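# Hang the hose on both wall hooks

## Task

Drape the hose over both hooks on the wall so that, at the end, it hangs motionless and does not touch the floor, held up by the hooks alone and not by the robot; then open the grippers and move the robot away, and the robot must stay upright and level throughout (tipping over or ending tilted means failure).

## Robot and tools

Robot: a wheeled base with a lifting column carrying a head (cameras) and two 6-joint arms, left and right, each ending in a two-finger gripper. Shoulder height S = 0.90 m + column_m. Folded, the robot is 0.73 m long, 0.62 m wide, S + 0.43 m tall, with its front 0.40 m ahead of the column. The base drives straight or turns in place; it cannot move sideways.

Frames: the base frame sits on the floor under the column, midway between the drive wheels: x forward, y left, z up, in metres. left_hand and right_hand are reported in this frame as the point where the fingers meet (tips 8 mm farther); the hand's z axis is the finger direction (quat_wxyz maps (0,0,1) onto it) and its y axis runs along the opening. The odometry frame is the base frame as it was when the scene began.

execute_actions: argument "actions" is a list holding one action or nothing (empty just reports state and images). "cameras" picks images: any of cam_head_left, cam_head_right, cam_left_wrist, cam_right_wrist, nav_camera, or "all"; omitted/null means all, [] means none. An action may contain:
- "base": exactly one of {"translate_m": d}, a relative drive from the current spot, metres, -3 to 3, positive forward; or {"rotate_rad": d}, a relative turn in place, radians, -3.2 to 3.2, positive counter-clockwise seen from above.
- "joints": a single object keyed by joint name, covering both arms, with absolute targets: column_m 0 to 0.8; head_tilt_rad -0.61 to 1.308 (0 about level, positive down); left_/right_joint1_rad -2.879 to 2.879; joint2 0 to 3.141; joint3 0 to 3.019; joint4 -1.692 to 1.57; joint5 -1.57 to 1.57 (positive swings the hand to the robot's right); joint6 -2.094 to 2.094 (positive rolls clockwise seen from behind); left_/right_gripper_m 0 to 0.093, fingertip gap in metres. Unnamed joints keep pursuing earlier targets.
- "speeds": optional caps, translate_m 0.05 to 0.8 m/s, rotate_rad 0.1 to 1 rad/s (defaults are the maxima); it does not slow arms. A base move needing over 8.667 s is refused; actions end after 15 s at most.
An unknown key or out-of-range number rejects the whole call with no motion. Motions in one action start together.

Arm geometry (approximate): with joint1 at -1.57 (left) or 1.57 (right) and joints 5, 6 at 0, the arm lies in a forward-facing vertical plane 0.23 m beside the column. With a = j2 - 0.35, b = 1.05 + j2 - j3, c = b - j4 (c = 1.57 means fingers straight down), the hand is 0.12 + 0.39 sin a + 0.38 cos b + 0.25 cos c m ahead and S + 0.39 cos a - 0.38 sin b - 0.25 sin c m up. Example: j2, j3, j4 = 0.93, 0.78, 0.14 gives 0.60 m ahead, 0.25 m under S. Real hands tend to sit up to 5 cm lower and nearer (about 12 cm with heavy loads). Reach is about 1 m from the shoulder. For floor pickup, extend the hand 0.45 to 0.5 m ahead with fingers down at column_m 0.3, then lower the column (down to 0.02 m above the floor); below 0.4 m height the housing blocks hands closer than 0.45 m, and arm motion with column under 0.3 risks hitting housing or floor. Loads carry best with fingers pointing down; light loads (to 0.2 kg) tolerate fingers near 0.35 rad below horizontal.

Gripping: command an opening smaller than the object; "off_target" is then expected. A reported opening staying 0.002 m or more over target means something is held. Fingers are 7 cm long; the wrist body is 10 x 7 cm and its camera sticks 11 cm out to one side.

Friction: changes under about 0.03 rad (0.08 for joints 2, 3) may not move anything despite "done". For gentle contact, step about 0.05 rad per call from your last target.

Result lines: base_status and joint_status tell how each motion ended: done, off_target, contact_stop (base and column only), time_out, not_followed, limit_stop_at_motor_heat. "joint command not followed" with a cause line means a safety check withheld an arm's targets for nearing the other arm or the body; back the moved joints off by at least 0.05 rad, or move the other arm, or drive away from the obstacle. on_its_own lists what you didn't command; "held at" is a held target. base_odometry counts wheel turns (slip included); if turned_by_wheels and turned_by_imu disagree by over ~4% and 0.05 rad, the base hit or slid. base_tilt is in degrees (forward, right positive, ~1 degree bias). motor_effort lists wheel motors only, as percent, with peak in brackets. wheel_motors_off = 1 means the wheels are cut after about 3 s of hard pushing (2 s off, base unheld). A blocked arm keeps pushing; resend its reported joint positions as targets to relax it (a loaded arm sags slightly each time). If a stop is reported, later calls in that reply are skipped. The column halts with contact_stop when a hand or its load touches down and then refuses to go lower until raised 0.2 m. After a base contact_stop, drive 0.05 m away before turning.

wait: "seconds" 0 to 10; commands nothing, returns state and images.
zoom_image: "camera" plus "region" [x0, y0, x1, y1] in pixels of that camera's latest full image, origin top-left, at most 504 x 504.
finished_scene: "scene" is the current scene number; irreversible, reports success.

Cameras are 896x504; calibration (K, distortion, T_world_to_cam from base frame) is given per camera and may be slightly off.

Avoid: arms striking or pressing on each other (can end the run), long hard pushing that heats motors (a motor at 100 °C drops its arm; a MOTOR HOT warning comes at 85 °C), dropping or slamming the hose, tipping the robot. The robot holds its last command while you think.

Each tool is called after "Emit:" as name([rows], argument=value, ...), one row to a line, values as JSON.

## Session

Emit:
execute_actions(actions=[])

Scene clock: 0.00 s.
base_odometry: x=+0.000 y=+0.000 heading=+0.000 (m, m, rad; odometry frame)
turned_by_wheels: +0.000 (rad since the last result)
turned_by_imu: +0.000 (rad since the last result)
base_tilt: forward=-0.3 right=+0.2 (deg)
base_status: not commanded
joint_positions: column_m=+0.552 head_tilt_rad=+0.876 left_joint1_rad=-1.603 left_joint2_rad=+0.898 left_joint3_rad=+0.429 left_joint4_rad=-0.934 left_joint5_rad=-0.048 left_joint6_rad=+0.041 left_gripper_m=+0.094 right_joint1_rad=+1.554 right_joint2_rad=+0.864 right_joint3_rad=+0.421 right_joint4_rad=-0.977 right_joint5_rad=+0.022 right_joint6_rad=-0.054 right_gripper_m=+0.094
joint_status: not commanded
wheel_motors_off: 0
motor_effort: left_wheel=+4 right_wheel=+3 (%)
left_hand: x=+0.1574 y=+0.2256 z=+1.2437 quat_wxyz=(+0.425, -0.042, -0.904, -0.004) (m; base frame)
right_hand: x=+0.1531 y=-0.2328 z=+1.2542 quat_wxyz=(+0.434, +0.022, -0.901, +0.003) (m; base frame)
pictures: cam_head_left, cam_head_right, cam_left_wrist, cam_right_wrist, nav_camera
camera_calibration (this result's frames):
cam_head_left: T_world_to_cam=[[0.0223761, -0.998903, -0.0411248, 0.0986355], [-0.810232, 0.00597906, -0.586079, 0.945603], [0.585682, 0.0464348, -0.80921, 1.15008], [0, 0, 0, 1]] pos_world=[0.0903716, 0.03947, 1.48891]
cam_head_right: T_world_to_cam=[[0.016194, -0.999812, -0.010695, -0.0436361], [-0.805999, -0.00672352, -0.591878, 0.948997], [0.591695, 0.018205, -0.805957, 1.14118], [0, 0, 0, 1]] pos_world=[0.090368, -0.0580225, 1.48096]
cam_left_wrist: T_world_to_cam=[[-0.082163, -0.996193, 0.0291359, 0.200435], [-0.0610001, 0.0342067, 0.997551, -1.23321], [-0.99475, 0.0801845, -0.0635784, 0.340205], [0, 0, 0, 1]] pos_world=[0.279661, 0.214576, 1.24598]
cam_right_wrist: T_world_to_cam=[[0.0507443, -0.998707, -0.00292408, -0.234987], [-0.0515269, -0.00554201, 0.998656, -1.23798], [-0.997382, -0.0505254, -0.0517416, 0.332231], [0, 0, 0, 1]] pos_world=[0.279496, -0.224758, 1.25282]
Images, in order (width x height): cam_head_left 896x504, cam_head_right 896x504, cam_left_wrist 896x504, cam_right_wrist 896x504, nav_camera 896x504.

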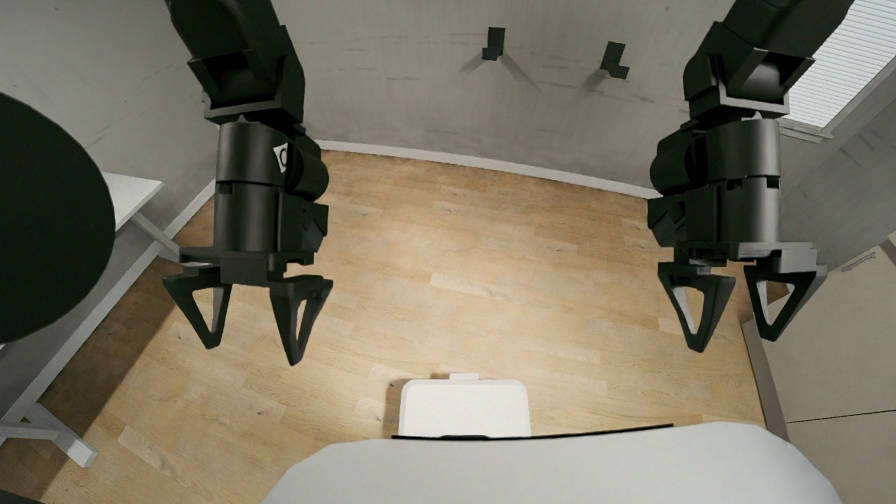

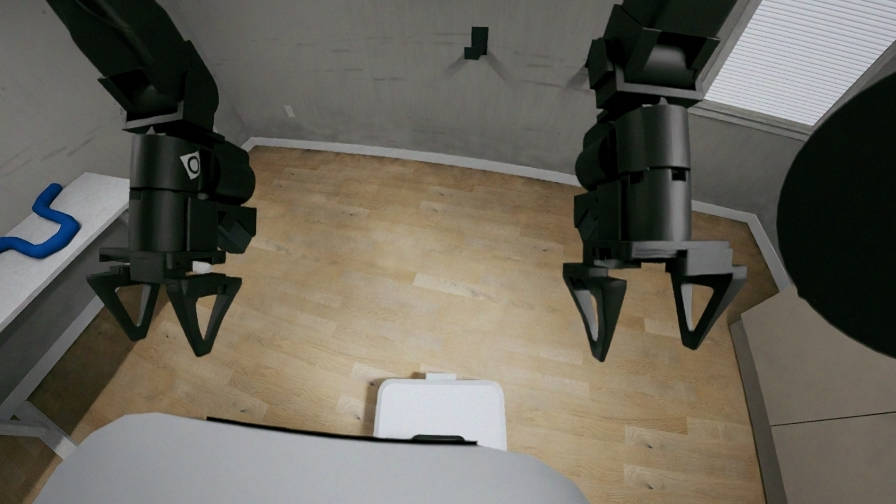

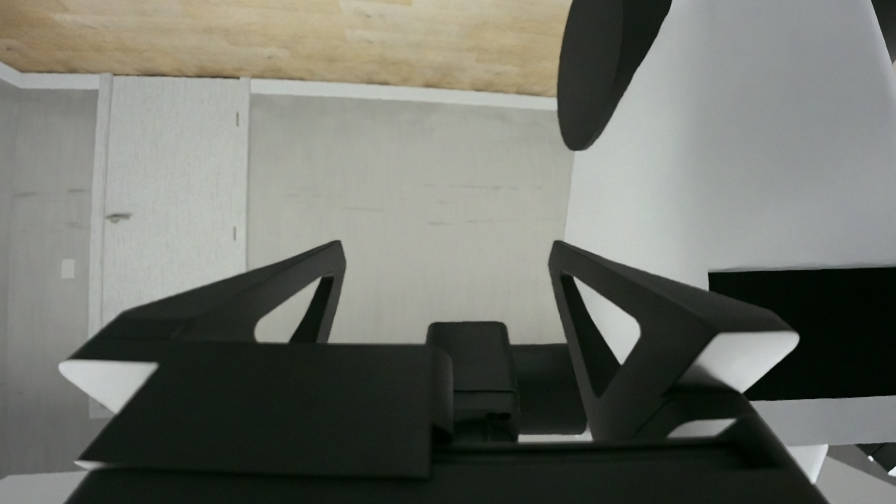

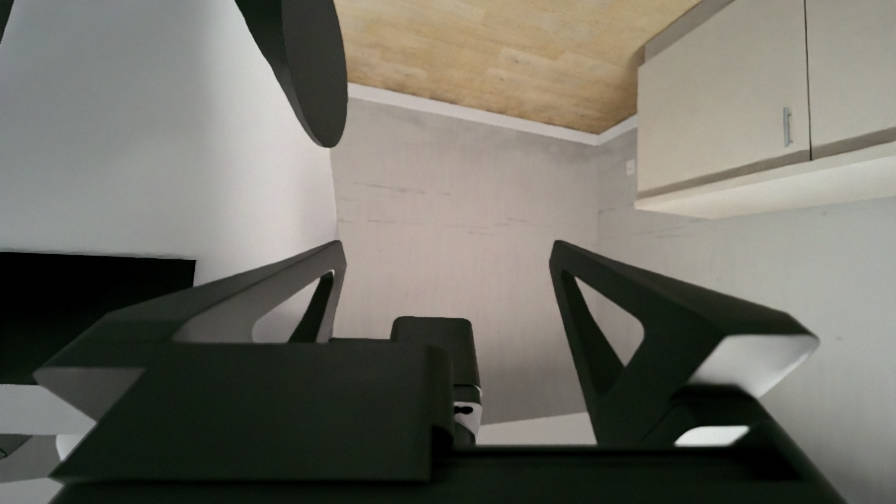

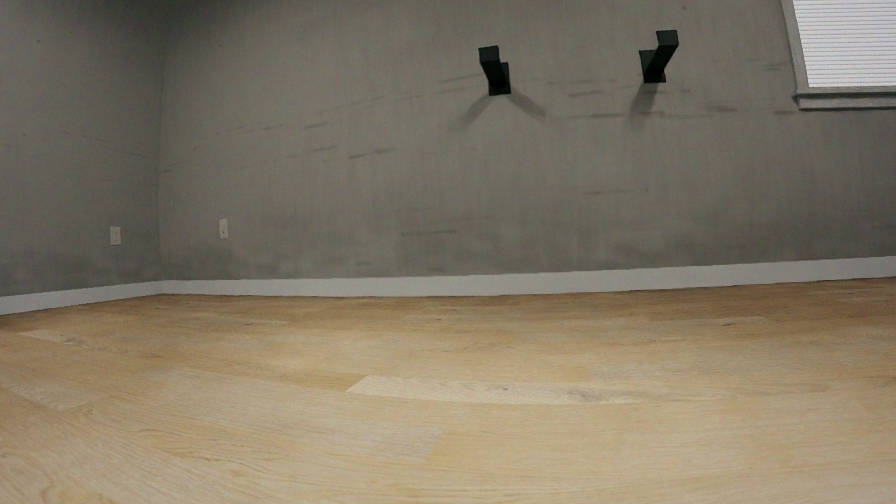

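Emit:
execute_actions([
  {"base":{"rotate_rad":-0.2}},
], cameras=[])

Emit:
execute_actions([
  {"base":{"translate_m":0.4},"joints":{"head_tilt_rad":0.9,"column_m":0.3,"left_joint1_rad":-1.4,"right_joint1_rad":1.4,"left_joint2_rad":0.97,"left_joint3_rad":1.12,"left_joint4_rad":-0.67,"left_joint6_rad":-1.57,"right_joint2_rad":0.97,"right_joint3_rad":1.12,"right_joint4_rad":-0.67,"right_joint6_rad":1.57}},
], cameras=["cam_head_left"])

Emit:
execute_actions([
  {"base":{"rotate_rad":1.6}},
], cameras=["cam_head_left","cam_head_right","nav_camera"])

Scene clock: 5.27 s.
base_odometry: x=+0.000 y=+0.000 heading=-0.199 (m, m, rad; odometry frame)
turned_by_wheels: -0.199 (rad since the last result)
turned_by_imu: -0.193 (rad since the last result)
base_tilt: forward=-0.3 right=+0.1 (deg)
base_status: done
joint_positions: column_m=+0.552 head_tilt_rad=+0.876 left_joint1_rad=-1.603 left_joint2_rad=+0.898 left_joint3_rad=+0.429 left_joint4_rad=-0.934 left_joint5_rad=-0.048 left_joint6_rad=+0.041 left_gripper_m=+0.094 right_joint1_rad=+1.554 right_joint2_rad=+0.864 right_joint3_rad=+0.421 right_joint4_rad=-0.977 right_joint5_rad=+0.022 right_joint6_rad=-0.054 right_gripper_m=+0.094
joint_status: not commanded
wheel_motors_off: 0
motor_effort: left_wheel=+1(36) right_wheel=-1(42) (%)
left_hand: x=+0.1574 y=+0.2256 z=+1.2437 quat_wxyz=(+0.425, -0.042, -0.904, -0.004) (m; base frame)
right_hand: x=+0.1531 y=-0.2328 z=+1.2542 quat_wxyz=(+0.434, +0.022, -0.901, +0.003) (m; base frame)
pictures: none
No camera images: the call's "cameras" was empty. Leave "cameras" out to get every camera's image.

Scene clock: 9.07 s.
base_odometry: x=+0.392 y=-0.079 heading=-0.200 (m, m, rad; odometry frame)
turned_by_wheels: -0.001 (rad since the last result)
turned_by_imu: -0.002 (rad since the last result)
base_tilt: forward=-0.3 right=+0.2 (deg)
base_status: done
joint_positions: column_m=+0.300 head_tilt_rad=+0.901 left_joint1_rad=-1.394 left_joint2_rad=+0.973 left_joint3_rad=+1.107 left_joint4_rad=-0.674 left_joint5_rad=-0.048 left_joint6_rad=-1.556 left_gripper_m=+0.094 right_joint1_rad=+1.402 right_joint2_rad=+0.970 right_joint3_rad=+1.108 right_joint4_rad=-0.671 right_joint5_rad=+0.022 right_joint6_rad=+1.562 right_gripper_m=+0.094
joint_status: all done
wheel_motors_off: 0
motor_effort: left_wheel=-1(49) right_wheel=+1(57) (%)
left_hand: x=+0.5747 y=+0.3126 z=+0.9730 quat_wxyz=(-0.063, +0.729, -0.677, -0.078) (m; base frame)
right_hand: x=+0.5772 y=-0.3053 z=+0.9733 quat_wxyz=(-0.055, -0.731, -0.677, +0.063) (m; base frame)
pictures: cam_head_left
camera_calibration (this result's frames):
cam_head_left: T_world_to_cam=[[0.0213337, -0.998903, -0.0416751, 0.0890445], [-0.82473, 0.00597906, -0.565495, 0.772343], [0.565124, 0.0464348, -0.823698, 0.966063], [0, 0, 0, 1]] pos_world=[0.0891298, 0.03947, 1.23621]
Images, in order (width x height): cam_head_left 896x504.

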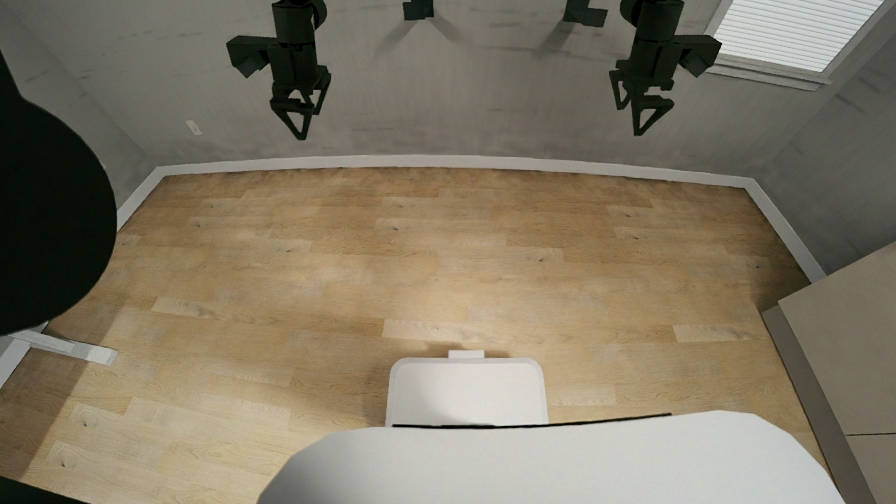

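Scene clock: 12.07 s.
base_odometry: x=+0.392 y=-0.079 heading=+1.400 (m, m, rad; odometry frame)
turned_by_wheels: +1.600 (rad since the last result)
turned_by_imu: +1.558 (rad since the last result)
base_tilt: forward=-0.3 right=+0.1 (deg)
base_status: done
joint_positions: column_m=+0.300 head_tilt_rad=+0.901 left_joint1_rad=-1.396 left_joint2_rad=+0.973 left_joint3_rad=+1.107 left_joint4_rad=-0.674 left_joint5_rad=-0.048 left_joint6_rad=-1.556 left_gripper_m=+0.094 right_joint1_rad=+1.402 right_joint2_rad=+0.970 right_joint3_rad=+1.108 right_joint4_rad=-0.671 right_joint5_rad=+0.022 right_joint6_rad=+1.562 right_gripper_m=+0.094
joint_status: not commanded
wheel_motors_off: 0
motor_effort: left_wheel=+0(52) right_wheel=+0(45) (%)
left_hand: x=+0.5748 y=+0.3116 z=+0.9728 quat_wxyz=(-0.063, +0.729, -0.677, -0.077) (m; base frame)
right_hand: x=+0.5772 y=-0.3053 z=+0.9733 quat_wxyz=(-0.055, -0.731, -0.677, +0.063) (m; base frame)
pictures: cam_head_left, cam_head_right, nav_camera
camera_calibration (this result's frames):
cam_head_left: T_world_to_cam=[[0.0213337, -0.998903, -0.0416751, 0.0890445], [-0.82473, 0.00597906, -0.565495, 0.772343], [0.565124, 0.0464348, -0.823698, 0.966063], [0, 0, 0, 1]] pos_world=[0.0891297, 0.03947, 1.23621]
cam_head_right: T_world_to_cam=[[0.0159196, -0.999812, -0.0110993, -0.0457943], [-0.820645, -0.00672352, -0.571399, 0.77442], [0.571217, 0.018205, -0.820597, 0.958177], [0, 0, 0, 1]] pos_world=[0.0889262, -0.0580225, 1.22827]
Images, in order (width x height): cam_head_left 896x504, cam_head_right 896x504, nav_camera 896x504.

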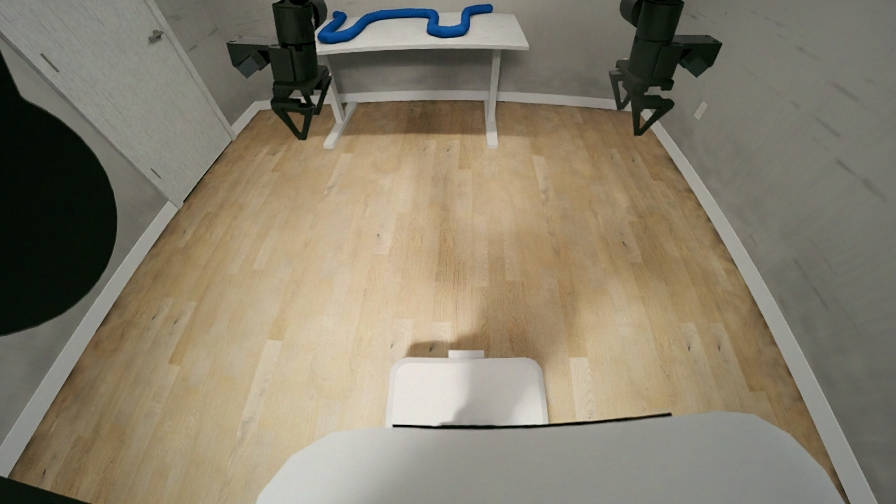

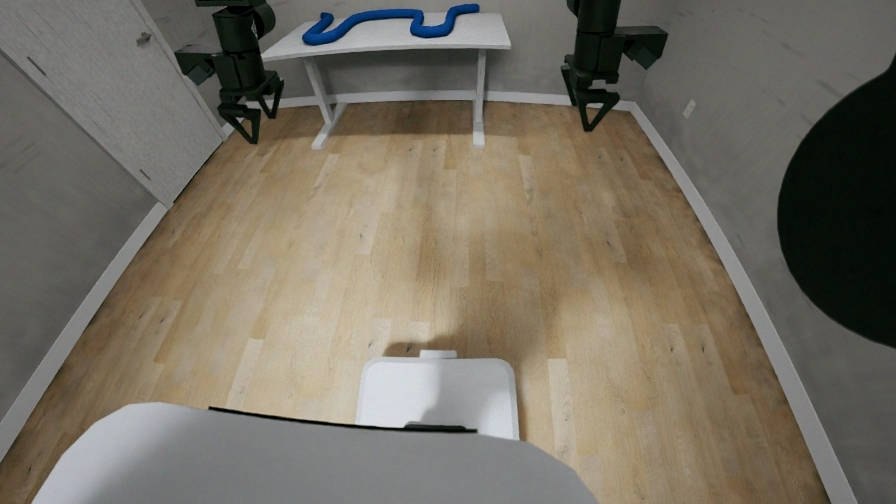

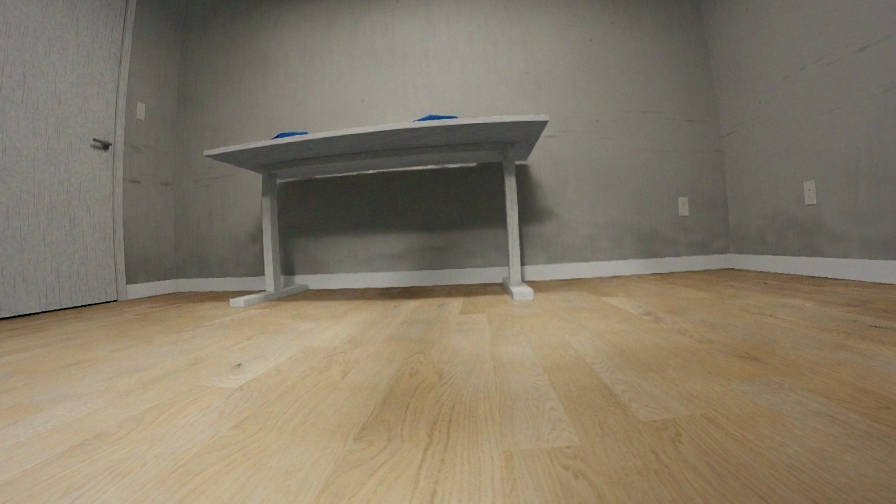

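Emit:
execute_actions([
  {"base":{"rotate_rad":0.4}},
], cameras=[])

Emit:
execute_actions([
  {"base":{"translate_m":1.2}},
], cameras=[])

Emit:
execute_actions([
  {"base":{"rotate_rad":-0.4}},
])

Scene clock: 17.53 s.
base_odometry: x=+0.392 y=-0.079 heading=+1.799 (m, m, rad; odometry frame)
turned_by_wheels: +0.400 (rad since the last result)
turned_by_imu: +0.390 (rad since the last result)
base_tilt: forward=-0.3 right=+0.1 (deg)
base_status: done
joint_positions: column_m=+0.300 head_tilt_rad=+0.901 left_joint1_rad=-1.397 left_joint2_rad=+0.973 left_joint3_rad=+1.107 left_joint4_rad=-0.674 left_joint5_rad=-0.048 left_joint6_rad=-1.556 left_gripper_m=+0.094 right_joint1_rad=+1.402 right_joint2_rad=+0.970 right_joint3_rad=+1.108 right_joint4_rad=-0.671 right_joint5_rad=+0.022 right_joint6_rad=+1.562 right_gripper_m=+0.094
joint_status: not commanded
wheel_motors_off: 0
motor_effort: left_wheel=-1(31) right_wheel=+1(30) (%)
left_hand: x=+0.5748 y=+0.3113 z=+0.9728 quat_wxyz=(-0.063, +0.729, -0.677, -0.077) (m; base frame)
right_hand: x=+0.5772 y=-0.3053 z=+0.9733 quat_wxyz=(-0.055, -0.731, -0.677, +0.063) (m; base frame)
pictures: none
No camera images: the call's "cameras" was empty. Leave "cameras" out to get every camera's image.

Scene clock: 21.30 s.
base_odometry: x=+0.120 y=+1.090 heading=+1.800 (m, m, rad; odometry frame)
turned_by_wheels: +0.000 (rad since the last result)
turned_by_imu: +0.000 (rad since the last result)
base_tilt: forward=-0.3 right=+0.2 (deg)
base_status: done
joint_positions: column_m=+0.300 head_tilt_rad=+0.902 left_joint1_rad=-1.397 left_joint2_rad=+0.973 left_joint3_rad=+1.108 left_joint4_rad=-0.674 left_joint5_rad=-0.048 left_joint6_rad=-1.557 left_gripper_m=+0.094 right_joint1_rad=+1.402 right_joint2_rad=+0.970 right_joint3_rad=+1.108 right_joint4_rad=-0.671 right_joint5_rad=+0.022 right_joint6_rad=+1.562 right_gripper_m=+0.094
joint_status: not commanded
wheel_motors_off: 0
motor_effort: left_wheel=-1(57) right_wheel=+0(53) (%)
left_hand: x=+0.5752 y=+0.3113 z=+0.9729 quat_wxyz=(-0.063, +0.729, -0.677, -0.077) (m; base frame)
right_hand: x=+0.5774 y=-0.3053 z=+0.9734 quat_wxyz=(-0.055, -0.731, -0.677, +0.063) (m; base frame)
pictures: none
No camera images: the call's "cameras" was empty. Leave "cameras" out to get every camera's image.

Scene clock: 22.87 s.
base_odometry: x=+0.120 y=+1.090 heading=+1.400 (m, m, rad; odometry frame)
turned_by_wheels: -0.399 (rad since the last result)
turned_by_imu: -0.386 (rad since the last result)
base_tilt: forward=-0.3 right=+0.1 (deg)
base_status: done
joint_positions: column_m=+0.300 head_tilt_rad=+0.902 left_joint1_rad=-1.397 left_joint2_rad=+0.973 left_joint3_rad=+1.108 left_joint4_rad=-0.674 left_joint5_rad=-0.048 left_joint6_rad=-1.557 left_gripper_m=+0.094 right_joint1_rad=+1.402 right_joint2_rad=+0.970 right_joint3_rad=+1.108 right_joint4_rad=-0.671 right_joint5_rad=+0.022 right_joint6_rad=+1.562 right_gripper_m=+0.094
joint_status: not commanded
wheel_motors_off: 0
motor_effort: left_wheel=+2(44) right_wheel=-2(52) (%)
left_hand: x=+0.5752 y=+0.3113 z=+0.9729 quat_wxyz=(-0.063, +0.729, -0.677, -0.077) (m; base frame)
right_hand: x=+0.5774 y=-0.3053 z=+0.9734 quat_wxyz=(-0.055, -0.731, -0.677, +0.063) (m; base frame)
pictures: cam_head_left, cam_head_right, cam_left_wrist, cam_right_wrist, nav_camera
camera_calibration (this result's frames):
cam_head_left: T_world_to_cam=[[0.021322, -0.998903, -0.041681, 0.0890527], [-0.824888, 0.00597906, -0.565264, 0.772054], [0.564894, 0.0464348, -0.823856, 0.966278], [0, 0, 0, 1]] pos_world=[0.0891158, 0.03947, 1.2362]
cam_head_right: T_world_to_cam=[[0.0159165, -0.999812, -0.0111037, -0.0457884], [-0.820805, -0.00672352, -0.571169, 0.774133], [0.570987, 0.018205, -0.820757, 0.958394], [0, 0, 0, 1]] pos_world=[0.0889101, -0.0580225, 1.22826]
cam_left_wrist: T_world_to_cam=[[0.99718, 0.0736088, -0.0146258, -0.583289], [0.0729791, -0.905657, 0.417684, -0.160945], [0.0174992, -0.417574, -0.908475, 1.12649], [0, 0, 0, 1]] pos_world=[0.573677, 0.367567, 1.08208]
cam_right_wrist: T_world_to_cam=[[-0.996485, 0.0818415, 0.0178853, 0.584566], [0.0813732, 0.894887, 0.438812, -0.192881], [0.0199077, 0.438725, -0.898401, 1.12334], [0, 0, 0, 1]] pos_world=[0.575843, -0.368073, 1.08339]
Images, in order (width x height): cam_head_left 896x504, cam_head_right 896x504, cam_left_wrist 896x504, cam_right_wrist 896x504, nav_camera 896x504.

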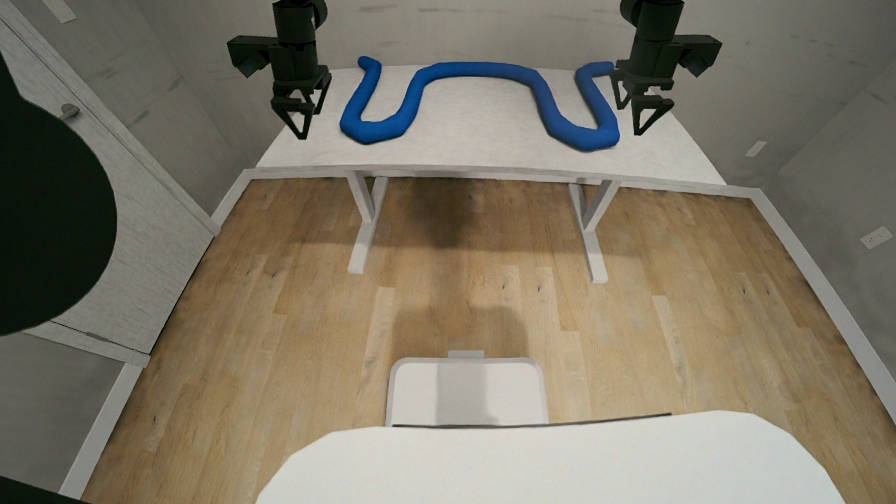

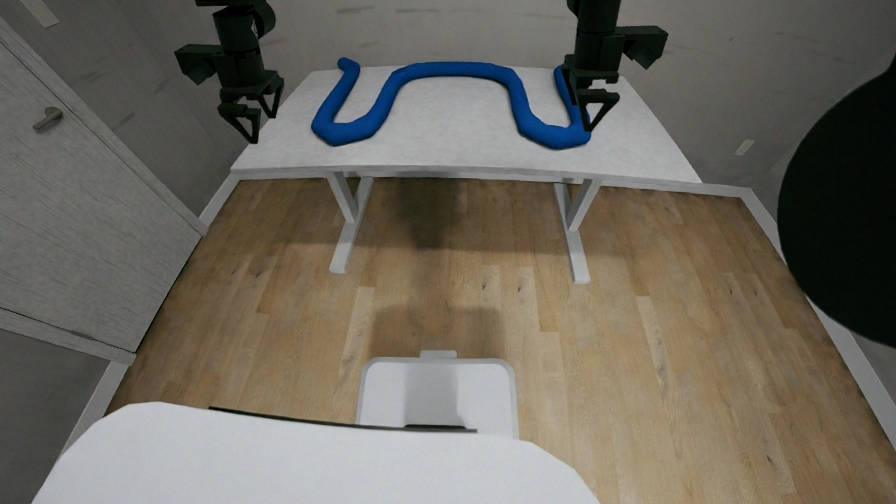

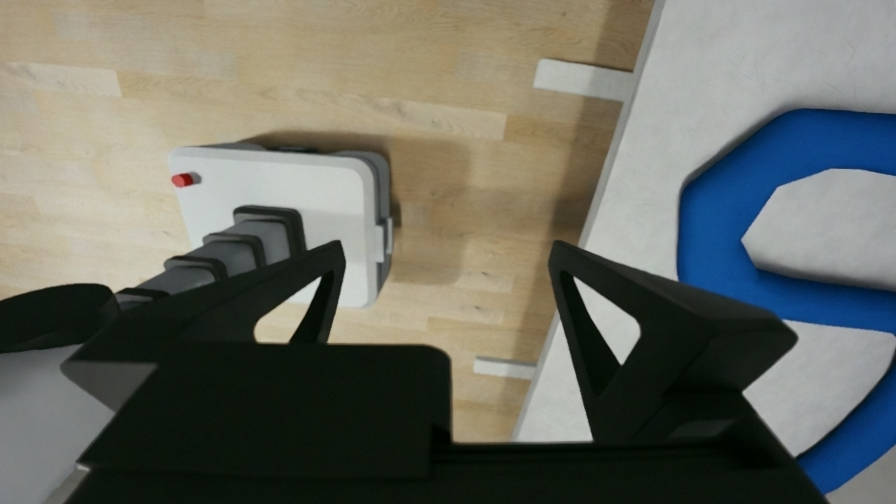

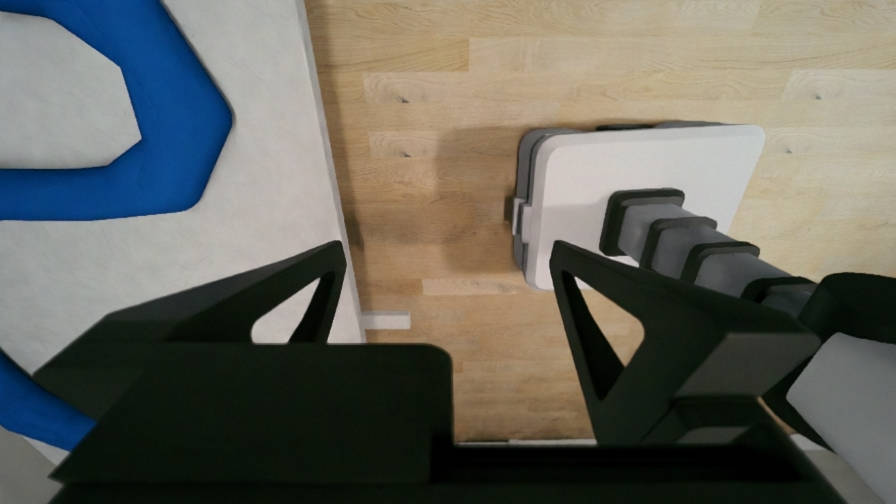

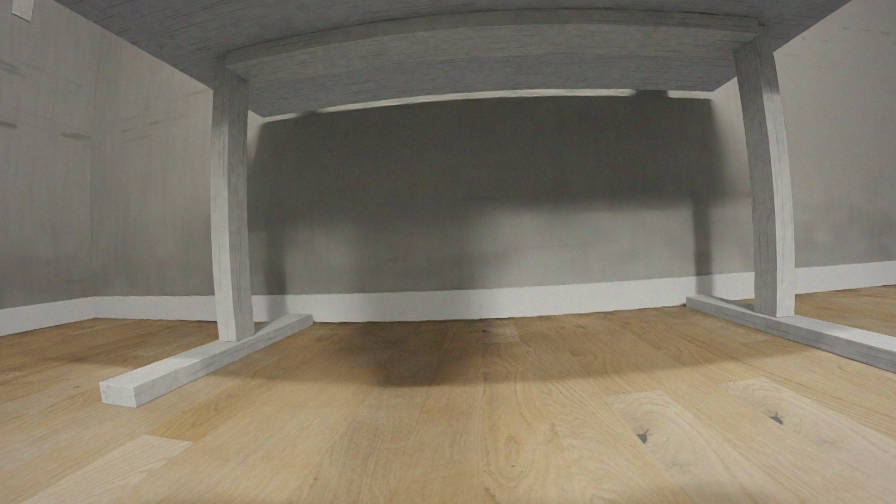

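Emit:
execute_actions([
  {"base":{"rotate_rad":0.04},"joints":{"left_joint1_rad":-1.56,"right_joint1_rad":1.18,"right_joint2_rad":1.05,"right_joint4_rad":-0.6}},
], cameras=[])

Emit:
execute_actions([
  {"base":{"translate_m":0.305},"joints":{"column_m":0.18}},
], cameras=["cam_head_left","cam_left_wrist","cam_right_wrist"])

Scene clock: 28.57 s.
base_odometry: x=+0.120 y=+1.090 heading=+1.439 (m, m, rad; odometry frame)
turned_by_wheels: +0.039 (rad since the last result)
turned_by_imu: +0.038 (rad since the last result)
base_tilt: forward=-0.2 right=+0.1 (deg)
base_status: done
joint_positions: column_m=+0.300 head_tilt_rad=+0.902 left_joint1_rad=-1.566 left_joint2_rad=+0.973 left_joint3_rad=+1.108 left_joint4_rad=-0.674 left_joint5_rad=-0.048 left_joint6_rad=-1.557 left_gripper_m=+0.094 right_joint1_rad=+1.175 right_joint2_rad=+1.052 right_joint3_rad=+1.108 right_joint4_rad=-0.606 right_joint5_rad=+0.022 right_joint6_rad=+1.562 right_gripper_m=+0.094
joint_status: all done
wheel_motors_off: 0
motor_effort: left_wheel=+0(13) right_wheel=+2(26) (%)
left_hand: x=+0.5793 y=+0.2348 z=+0.9659 quat_wxyz=(-0.012, +0.702, -0.711, -0.024) (m; base frame)
right_hand: x=+0.5567 y=-0.4155 z=+0.9634 quat_wxyz=(-0.116, -0.760, -0.624, +0.137) (m; base frame)
pictures: none
No camera images: the call's "cameras" was empty. Leave "cameras" out to get every camera's image.

Scene clock: 30.70 s.
base_odometry: x=+0.160 y=+1.392 heading=+1.437 (m, m, rad; odometry frame)
turned_by_wheels: -0.002 (rad since the last result)
turned_by_imu: -0.002 (rad since the last result)
base_tilt: forward=-0.3 right=+0.2 (deg)
base_status: done
joint_positions: column_m=+0.180 head_tilt_rad=+0.902 left_joint1_rad=-1.566 left_joint2_rad=+0.973 left_joint3_rad=+1.108 left_joint4_rad=-0.674 left_joint5_rad=-0.048 left_joint6_rad=-1.557 left_gripper_m=+0.094 right_joint1_rad=+1.175 right_joint2_rad=+1.052 right_joint3_rad=+1.109 right_joint4_rad=-0.606 right_joint5_rad=+0.022 right_joint6_rad=+1.562 right_gripper_m=+0.094
joint_status: all done
wheel_motors_off: 0
motor_effort: left_wheel=+0(50) right_wheel=+2(62) (%)
left_hand: x=+0.5793 y=+0.2348 z=+0.8459 quat_wxyz=(-0.012, +0.702, -0.711, -0.024) (m; base frame)
right_hand: x=+0.5571 y=-0.4155 z=+0.8435 quat_wxyz=(-0.117, -0.760, -0.624, +0.137) (m; base frame)
pictures: cam_head_left, cam_left_wrist, cam_right_wrist
camera_calibration (this result's frames):
cam_head_left: T_world_to_cam=[[0.0213184, -0.998903, -0.0416829, 0.0840543], [-0.824938, 0.00597906, -0.565192, 0.704155], [0.564822, 0.0464348, -0.823906, 0.867496], [0, 0, 0, 1]] pos_world=[0.0891115, 0.03947, 1.11622]
cam_left_wrist: T_world_to_cam=[[0.999726, -0.0136252, -0.0190357, -0.560847], [-0.0010256, -0.837873, 0.545864, -0.258886], [-0.023387, -0.545695, -0.837657, 0.972953], [0, 0, 0, 1]] pos_world=[0.583182, 0.306381, 0.945642]
cam_right_wrist: T_world_to_cam=[[-0.979658, 0.200597, 0.0056269, 0.625981], [0.19528, 0.946482, 0.256978, 0.0756898], [0.0462233, 0.252849, -0.966401, 1.02091], [0, 0, 0, 1]] pos_world=[0.551276, -0.455347, 0.96364]
Images, in order (width x height): cam_head_left 896x504, cam_left_wrist 896x504, cam_right_wrist 896x504.

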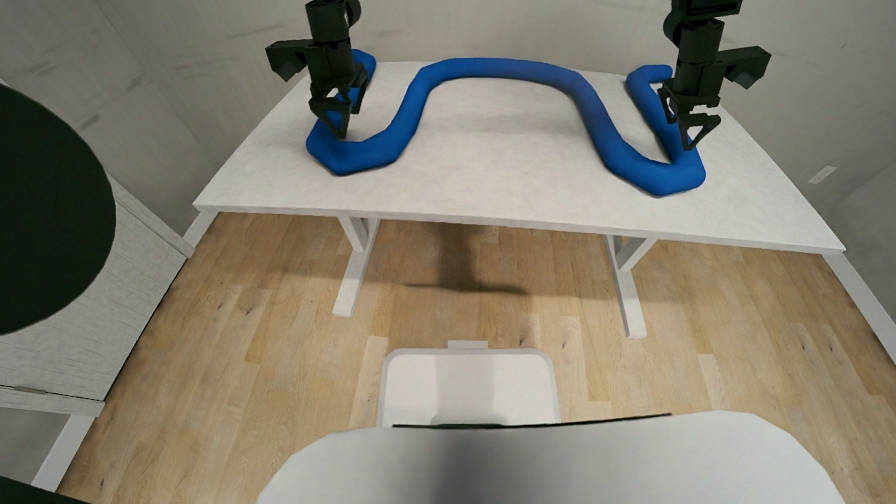

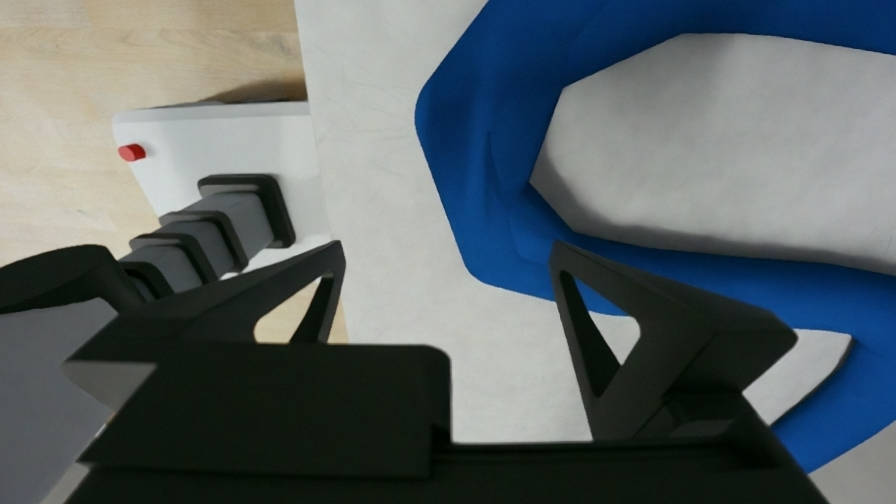

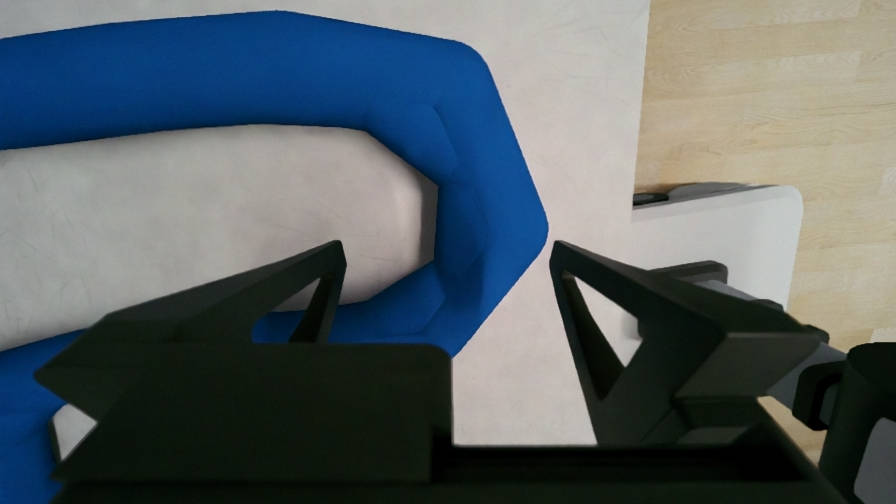

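Emit:
execute_actions([
  {"base":{"rotate_rad":-0.075},"joints":{"left_joint1_rad":-1.42,"right_joint1_rad":1.25,"left_joint6_rad":-1.65}},
], cameras=[])

Emit:
execute_actions([
  {"joints":{"column_m":0.11}},
], cameras=["cam_left_wrist","cam_right_wrist"])

Scene clock: 35.93 s.
base_odometry: x=+0.160 y=+1.392 heading=+1.364 (m, m, rad; odometry frame)
turned_by_wheels: -0.073 (rad since the last result)
turned_by_imu: -0.072 (rad since the last result)
base_tilt: forward=-0.2 right=+0.3 (deg)
base_status: done
joint_positions: column_m=+0.180 head_tilt_rad=+0.902 left_joint1_rad=-1.416 left_joint2_rad=+0.973 left_joint3_rad=+1.108 left_joint4_rad=-0.674 left_joint5_rad=-0.048 left_joint6_rad=-1.636 left_gripper_m=+0.094 right_joint1_rad=+1.246 right_joint2_rad=+1.052 right_joint3_rad=+1.109 right_joint4_rad=-0.606 right_joint5_rad=+0.022 right_joint6_rad=+1.562 right_gripper_m=+0.094
joint_status: all done
wheel_motors_off: 0
motor_effort: left_wheel=+1(37) right_wheel=-1(50) (%)
left_hand: x=+0.5760 y=+0.3029 z=+0.8516 quat_wxyz=(-0.060, +0.753, -0.652, -0.068) (m; base frame)
right_hand: x=+0.5633 y=-0.3835 z=+0.8328 quat_wxyz=(-0.096, -0.752, -0.642, +0.116) (m; base frame)
pictures: none
No camera images: the call's "cameras" was empty. Leave "cameras" out to get every camera's image.

Scene clock: 37.43 s.
base_odometry: x=+0.160 y=+1.392 heading=+1.364 (m, m, rad; odometry frame)
turned_by_wheels: +0.000 (rad since the last result)
turned_by_imu: +0.000 (rad since the last result)
base_tilt: forward=-0.2 right=+0.1 (deg)
base_status: not commanded
joint_positions: column_m=+0.110 head_tilt_rad=+0.902 left_joint1_rad=-1.416 left_joint2_rad=+0.973 left_joint3_rad=+1.108 left_joint4_rad=-0.674 left_joint5_rad=-0.048 left_joint6_rad=-1.636 left_gripper_m=+0.094 right_joint1_rad=+1.246 right_joint2_rad=+1.052 right_joint3_rad=+1.109 right_joint4_rad=-0.612 right_joint5_rad=+0.030 right_joint6_rad=+1.562 right_gripper_m=+0.094
joint_status: all done
wheel_motors_off: 0
motor_effort: left_wheel=+4(4) right_wheel=-2(2) (%)
left_hand: x=+0.5760 y=+0.3029 z=+0.7816 quat_wxyz=(-0.060, +0.753, -0.652, -0.068) (m; base frame)
right_hand: x=+0.5615 y=-0.3845 z=+0.7632 quat_wxyz=(-0.096, -0.752, -0.641, +0.121) (m; base frame)
pictures: cam_left_wrist, cam_right_wrist
camera_calibration (this result's frames):
cam_left_wrist: T_world_to_cam=[[0.989863, 0.14202, -0.00128504, -0.613172], [0.12864, -0.892696, 0.43191, -0.135768], [0.0601927, -0.427697, -0.901916, 0.922541], [0, 0, 0, 1]] pos_world=[0.568891, 0.360452, 0.889906]
cam_right_wrist: T_world_to_cam=[[-0.985732, 0.16678, 0.0227417, 0.601846], [0.165644, 0.937129, 0.307167, 0.0408921], [0.0299176, 0.306552, -0.951384, 0.953535], [0, 0, 0, 1]] pos_world=[0.557958, -0.431005, 0.88093]
Images, in order (width x height): cam_left_wrist 896x504, cam_right_wrist 896x504.

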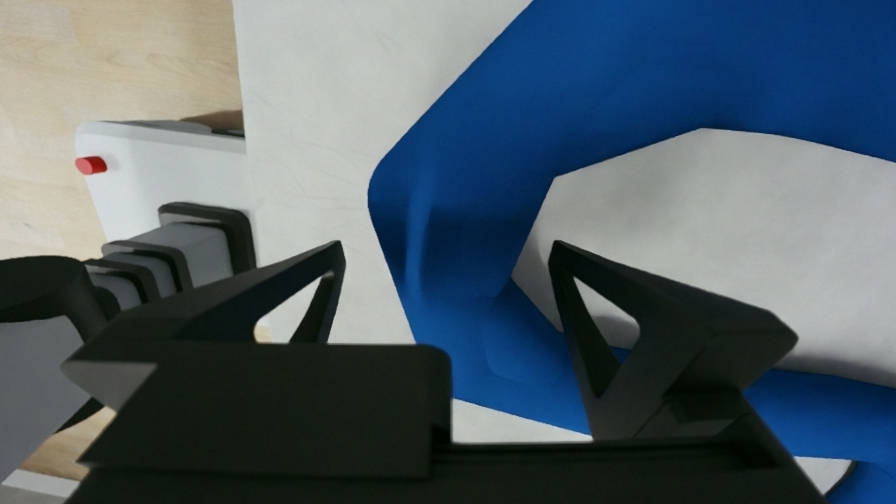

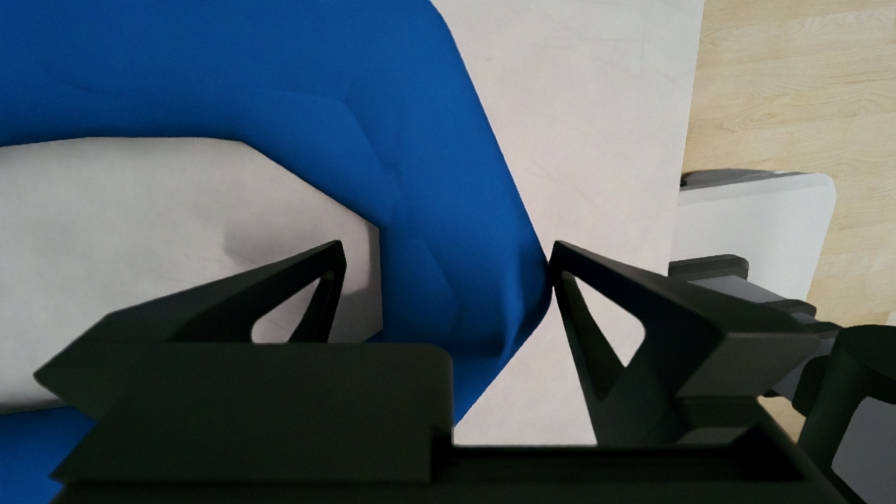

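Emit:
execute_actions([
  {"joints":{"column_m":0.077,"left_joint2_rad":1.03,"left_joint4_rad":-0.59,"right_gripper_m":0.093}},
], cameras=["cam_left_wrist","cam_right_wrist"])

Emit:
execute_actions([
  {"joints":{"left_gripper_m":0.02,"right_gripper_m":0.02}},
], cameras=[])

Emit:
execute_actions([
  {"joints":{"column_m":0.75,"right_joint1_rad":1.03,"left_joint1_rad":-1.03}},
], cameras=["cam_head_left"])

Scene clock: 42.77 s.
base_odometry: x=+0.160 y=+1.392 heading=+1.364 (m, m, rad; odometry frame)
turned_by_wheels: +0.000 (rad since the last result)
turned_by_imu: -0.001 (rad since the last result)
base_tilt: forward=-0.3 right=+0.2 (deg)
base_status: not commanded
joint_positions: column_m=+0.077 head_tilt_rad=+0.902 left_joint1_rad=-1.416 left_joint2_rad=+1.016 left_joint3_rad=+1.108 left_joint4_rad=-0.602 left_joint5_rad=-0.049 left_joint6_rad=-1.637 left_gripper_m=+0.094 right_joint1_rad=+1.246 right_joint2_rad=+1.051 right_joint3_rad=+1.107 right_joint4_rad=-0.614 right_joint5_rad=+0.025 right_joint6_rad=+1.562 right_gripper_m=+0.093
joint_status: all done
wheel_motors_off: 0
motor_effort: left_wheel=+5(3) right_wheel=-3(4) (%)
left_hand: x=+0.5834 y=+0.3063 z=+0.7296 quat_wxyz=(-0.071, +0.753, -0.652, -0.058) (m; base frame)
right_hand: x=+0.5603 y=-0.3835 z=+0.7302 quat_wxyz=(-0.093, -0.752, -0.641, +0.120) (m; base frame)
pictures: cam_left_wrist, cam_right_wrist
camera_calibration (this result's frames):
cam_left_wrist: T_world_to_cam=[[0.989972, 0.138407, 0.0282821, -0.641555], [0.112723, -0.894619, 0.432377, -0.101701], [0.0851456, -0.424853, -0.901249, 0.860662], [0, 0, 0, 1]] pos_world=[0.573304, 0.363467, 0.837789]
cam_right_wrist: T_world_to_cam=[[-0.985532, 0.167533, 0.0256672, 0.59931], [0.16713, 0.935435, 0.311495, 0.0455947], [0.0281757, 0.311278, -0.949901, 0.923596], [0, 0, 0, 1]] pos_world=[0.556996, -0.43055, 0.84774]
Images, in order (width x height): cam_left_wrist 896x504, cam_right_wrist 896x504.

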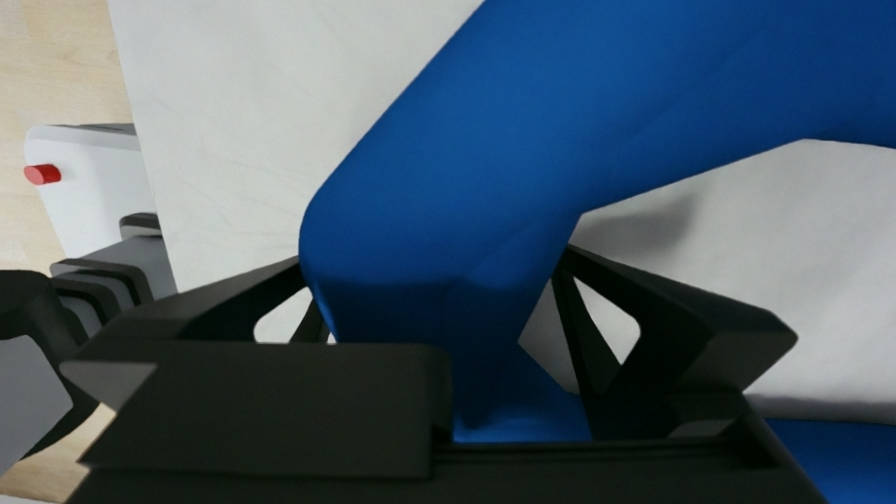

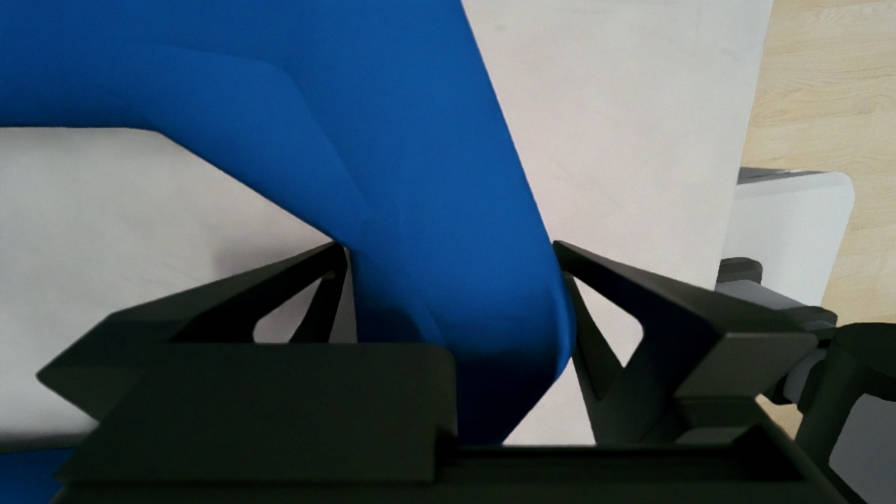

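Scene clock: 43.43 s.
base_odometry: x=+0.160 y=+1.392 heading=+1.364 (m, m, rad; odometry frame)
turned_by_wheels: +0.000 (rad since the last result)
turned_by_imu: +0.000 (rad since the last result)
base_tilt: forward=-0.2 right=+0.2 (deg)
base_status: not commanded
joint_positions: column_m=+0.077 head_tilt_rad=+0.902 left_joint1_rad=-1.416 left_joint2_rad=+1.016 left_joint3_rad=+1.110 left_joint4_rad=-0.602 left_joint5_rad=-0.052 left_joint6_rad=-1.639 left_gripper_m=+0.061 right_joint1_rad=+1.246 right_joint2_rad=+1.051 right_joint3_rad=+1.107 right_joint4_rad=-0.613 right_joint5_rad=+0.023 right_joint6_rad=+1.562 right_gripper_m=+0.068
joint_status: left_gripper_m off_target (ended at +0.061, target +0.020); right_gripper_m off_target (ended at +0.068, target +0.020)
wheel_motors_off: 0
motor_effort: left_wheel=+5(5) right_wheel=-4(5) (%)
left_hand: x=+0.5840 y=+0.3068 z=+0.7299 quat_wxyz=(-0.073, +0.753, -0.651, -0.059) (m; base frame)
right_hand: x=+0.5607 y=-0.3832 z=+0.7301 quat_wxyz=(-0.093, -0.753, -0.641, +0.119) (m; base frame)
pictures: none
No camera images: the call's "cameras" was empty. Leave "cameras" out to get every camera's image.

Scene clock: 52.77 s.
base_odometry: x=+0.160 y=+1.392 heading=+1.364 (m, m, rad; odometry frame)
turned_by_wheels: +0.000 (rad since the last result)
turned_by_imu: -0.003 (rad since the last result)
base_tilt: forward=-0.2 right=+0.2 (deg)
base_status: not commanded
joint_positions: column_m=+0.750 head_tilt_rad=+0.902 left_joint1_rad=-1.041 left_joint2_rad=+1.045 left_joint3_rad=+1.102 left_joint4_rad=-0.594 left_joint5_rad=-0.036 left_joint6_rad=-1.627 left_gripper_m=+0.060 right_joint1_rad=+1.034 right_joint2_rad=+1.070 right_joint3_rad=+1.099 right_joint4_rad=-0.607 right_joint5_rad=+0.008 right_joint6_rad=+1.543 right_gripper_m=+0.066
joint_status: all done
wheel_motors_off: 0
motor_effort: left_wheel=+3(5) right_wheel=-5(5) (%)
left_hand: x=+0.5432 y=+0.4739 z=+1.4413 quat_wxyz=(-0.170, +0.789, -0.564, -0.173) (m; base frame)
right_hand: x=+0.5309 y=-0.4761 z=+1.4299 quat_wxyz=(-0.141, -0.771, -0.593, +0.184) (m; base frame)
pictures: cam_head_left
camera_calibration (this result's frames):
cam_head_left: T_world_to_cam=[[0.0213184, -0.998903, -0.0416829, 0.107808], [-0.824938, 0.00597906, -0.565192, 1.02623], [0.564822, 0.0464348, -0.823906, 1.337], [0, 0, 0, 1]] pos_world=[0.0891115, 0.03947, 1.68608]
Images, in order (width x height): cam_head_left 896x504.

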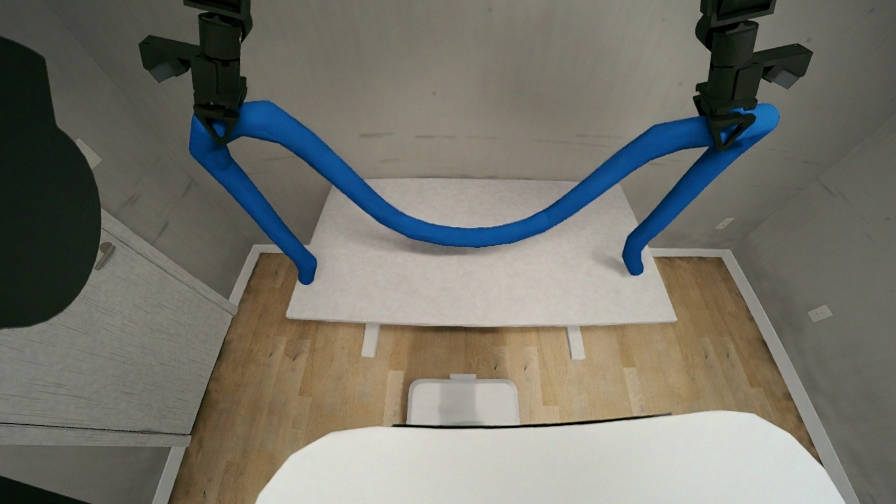

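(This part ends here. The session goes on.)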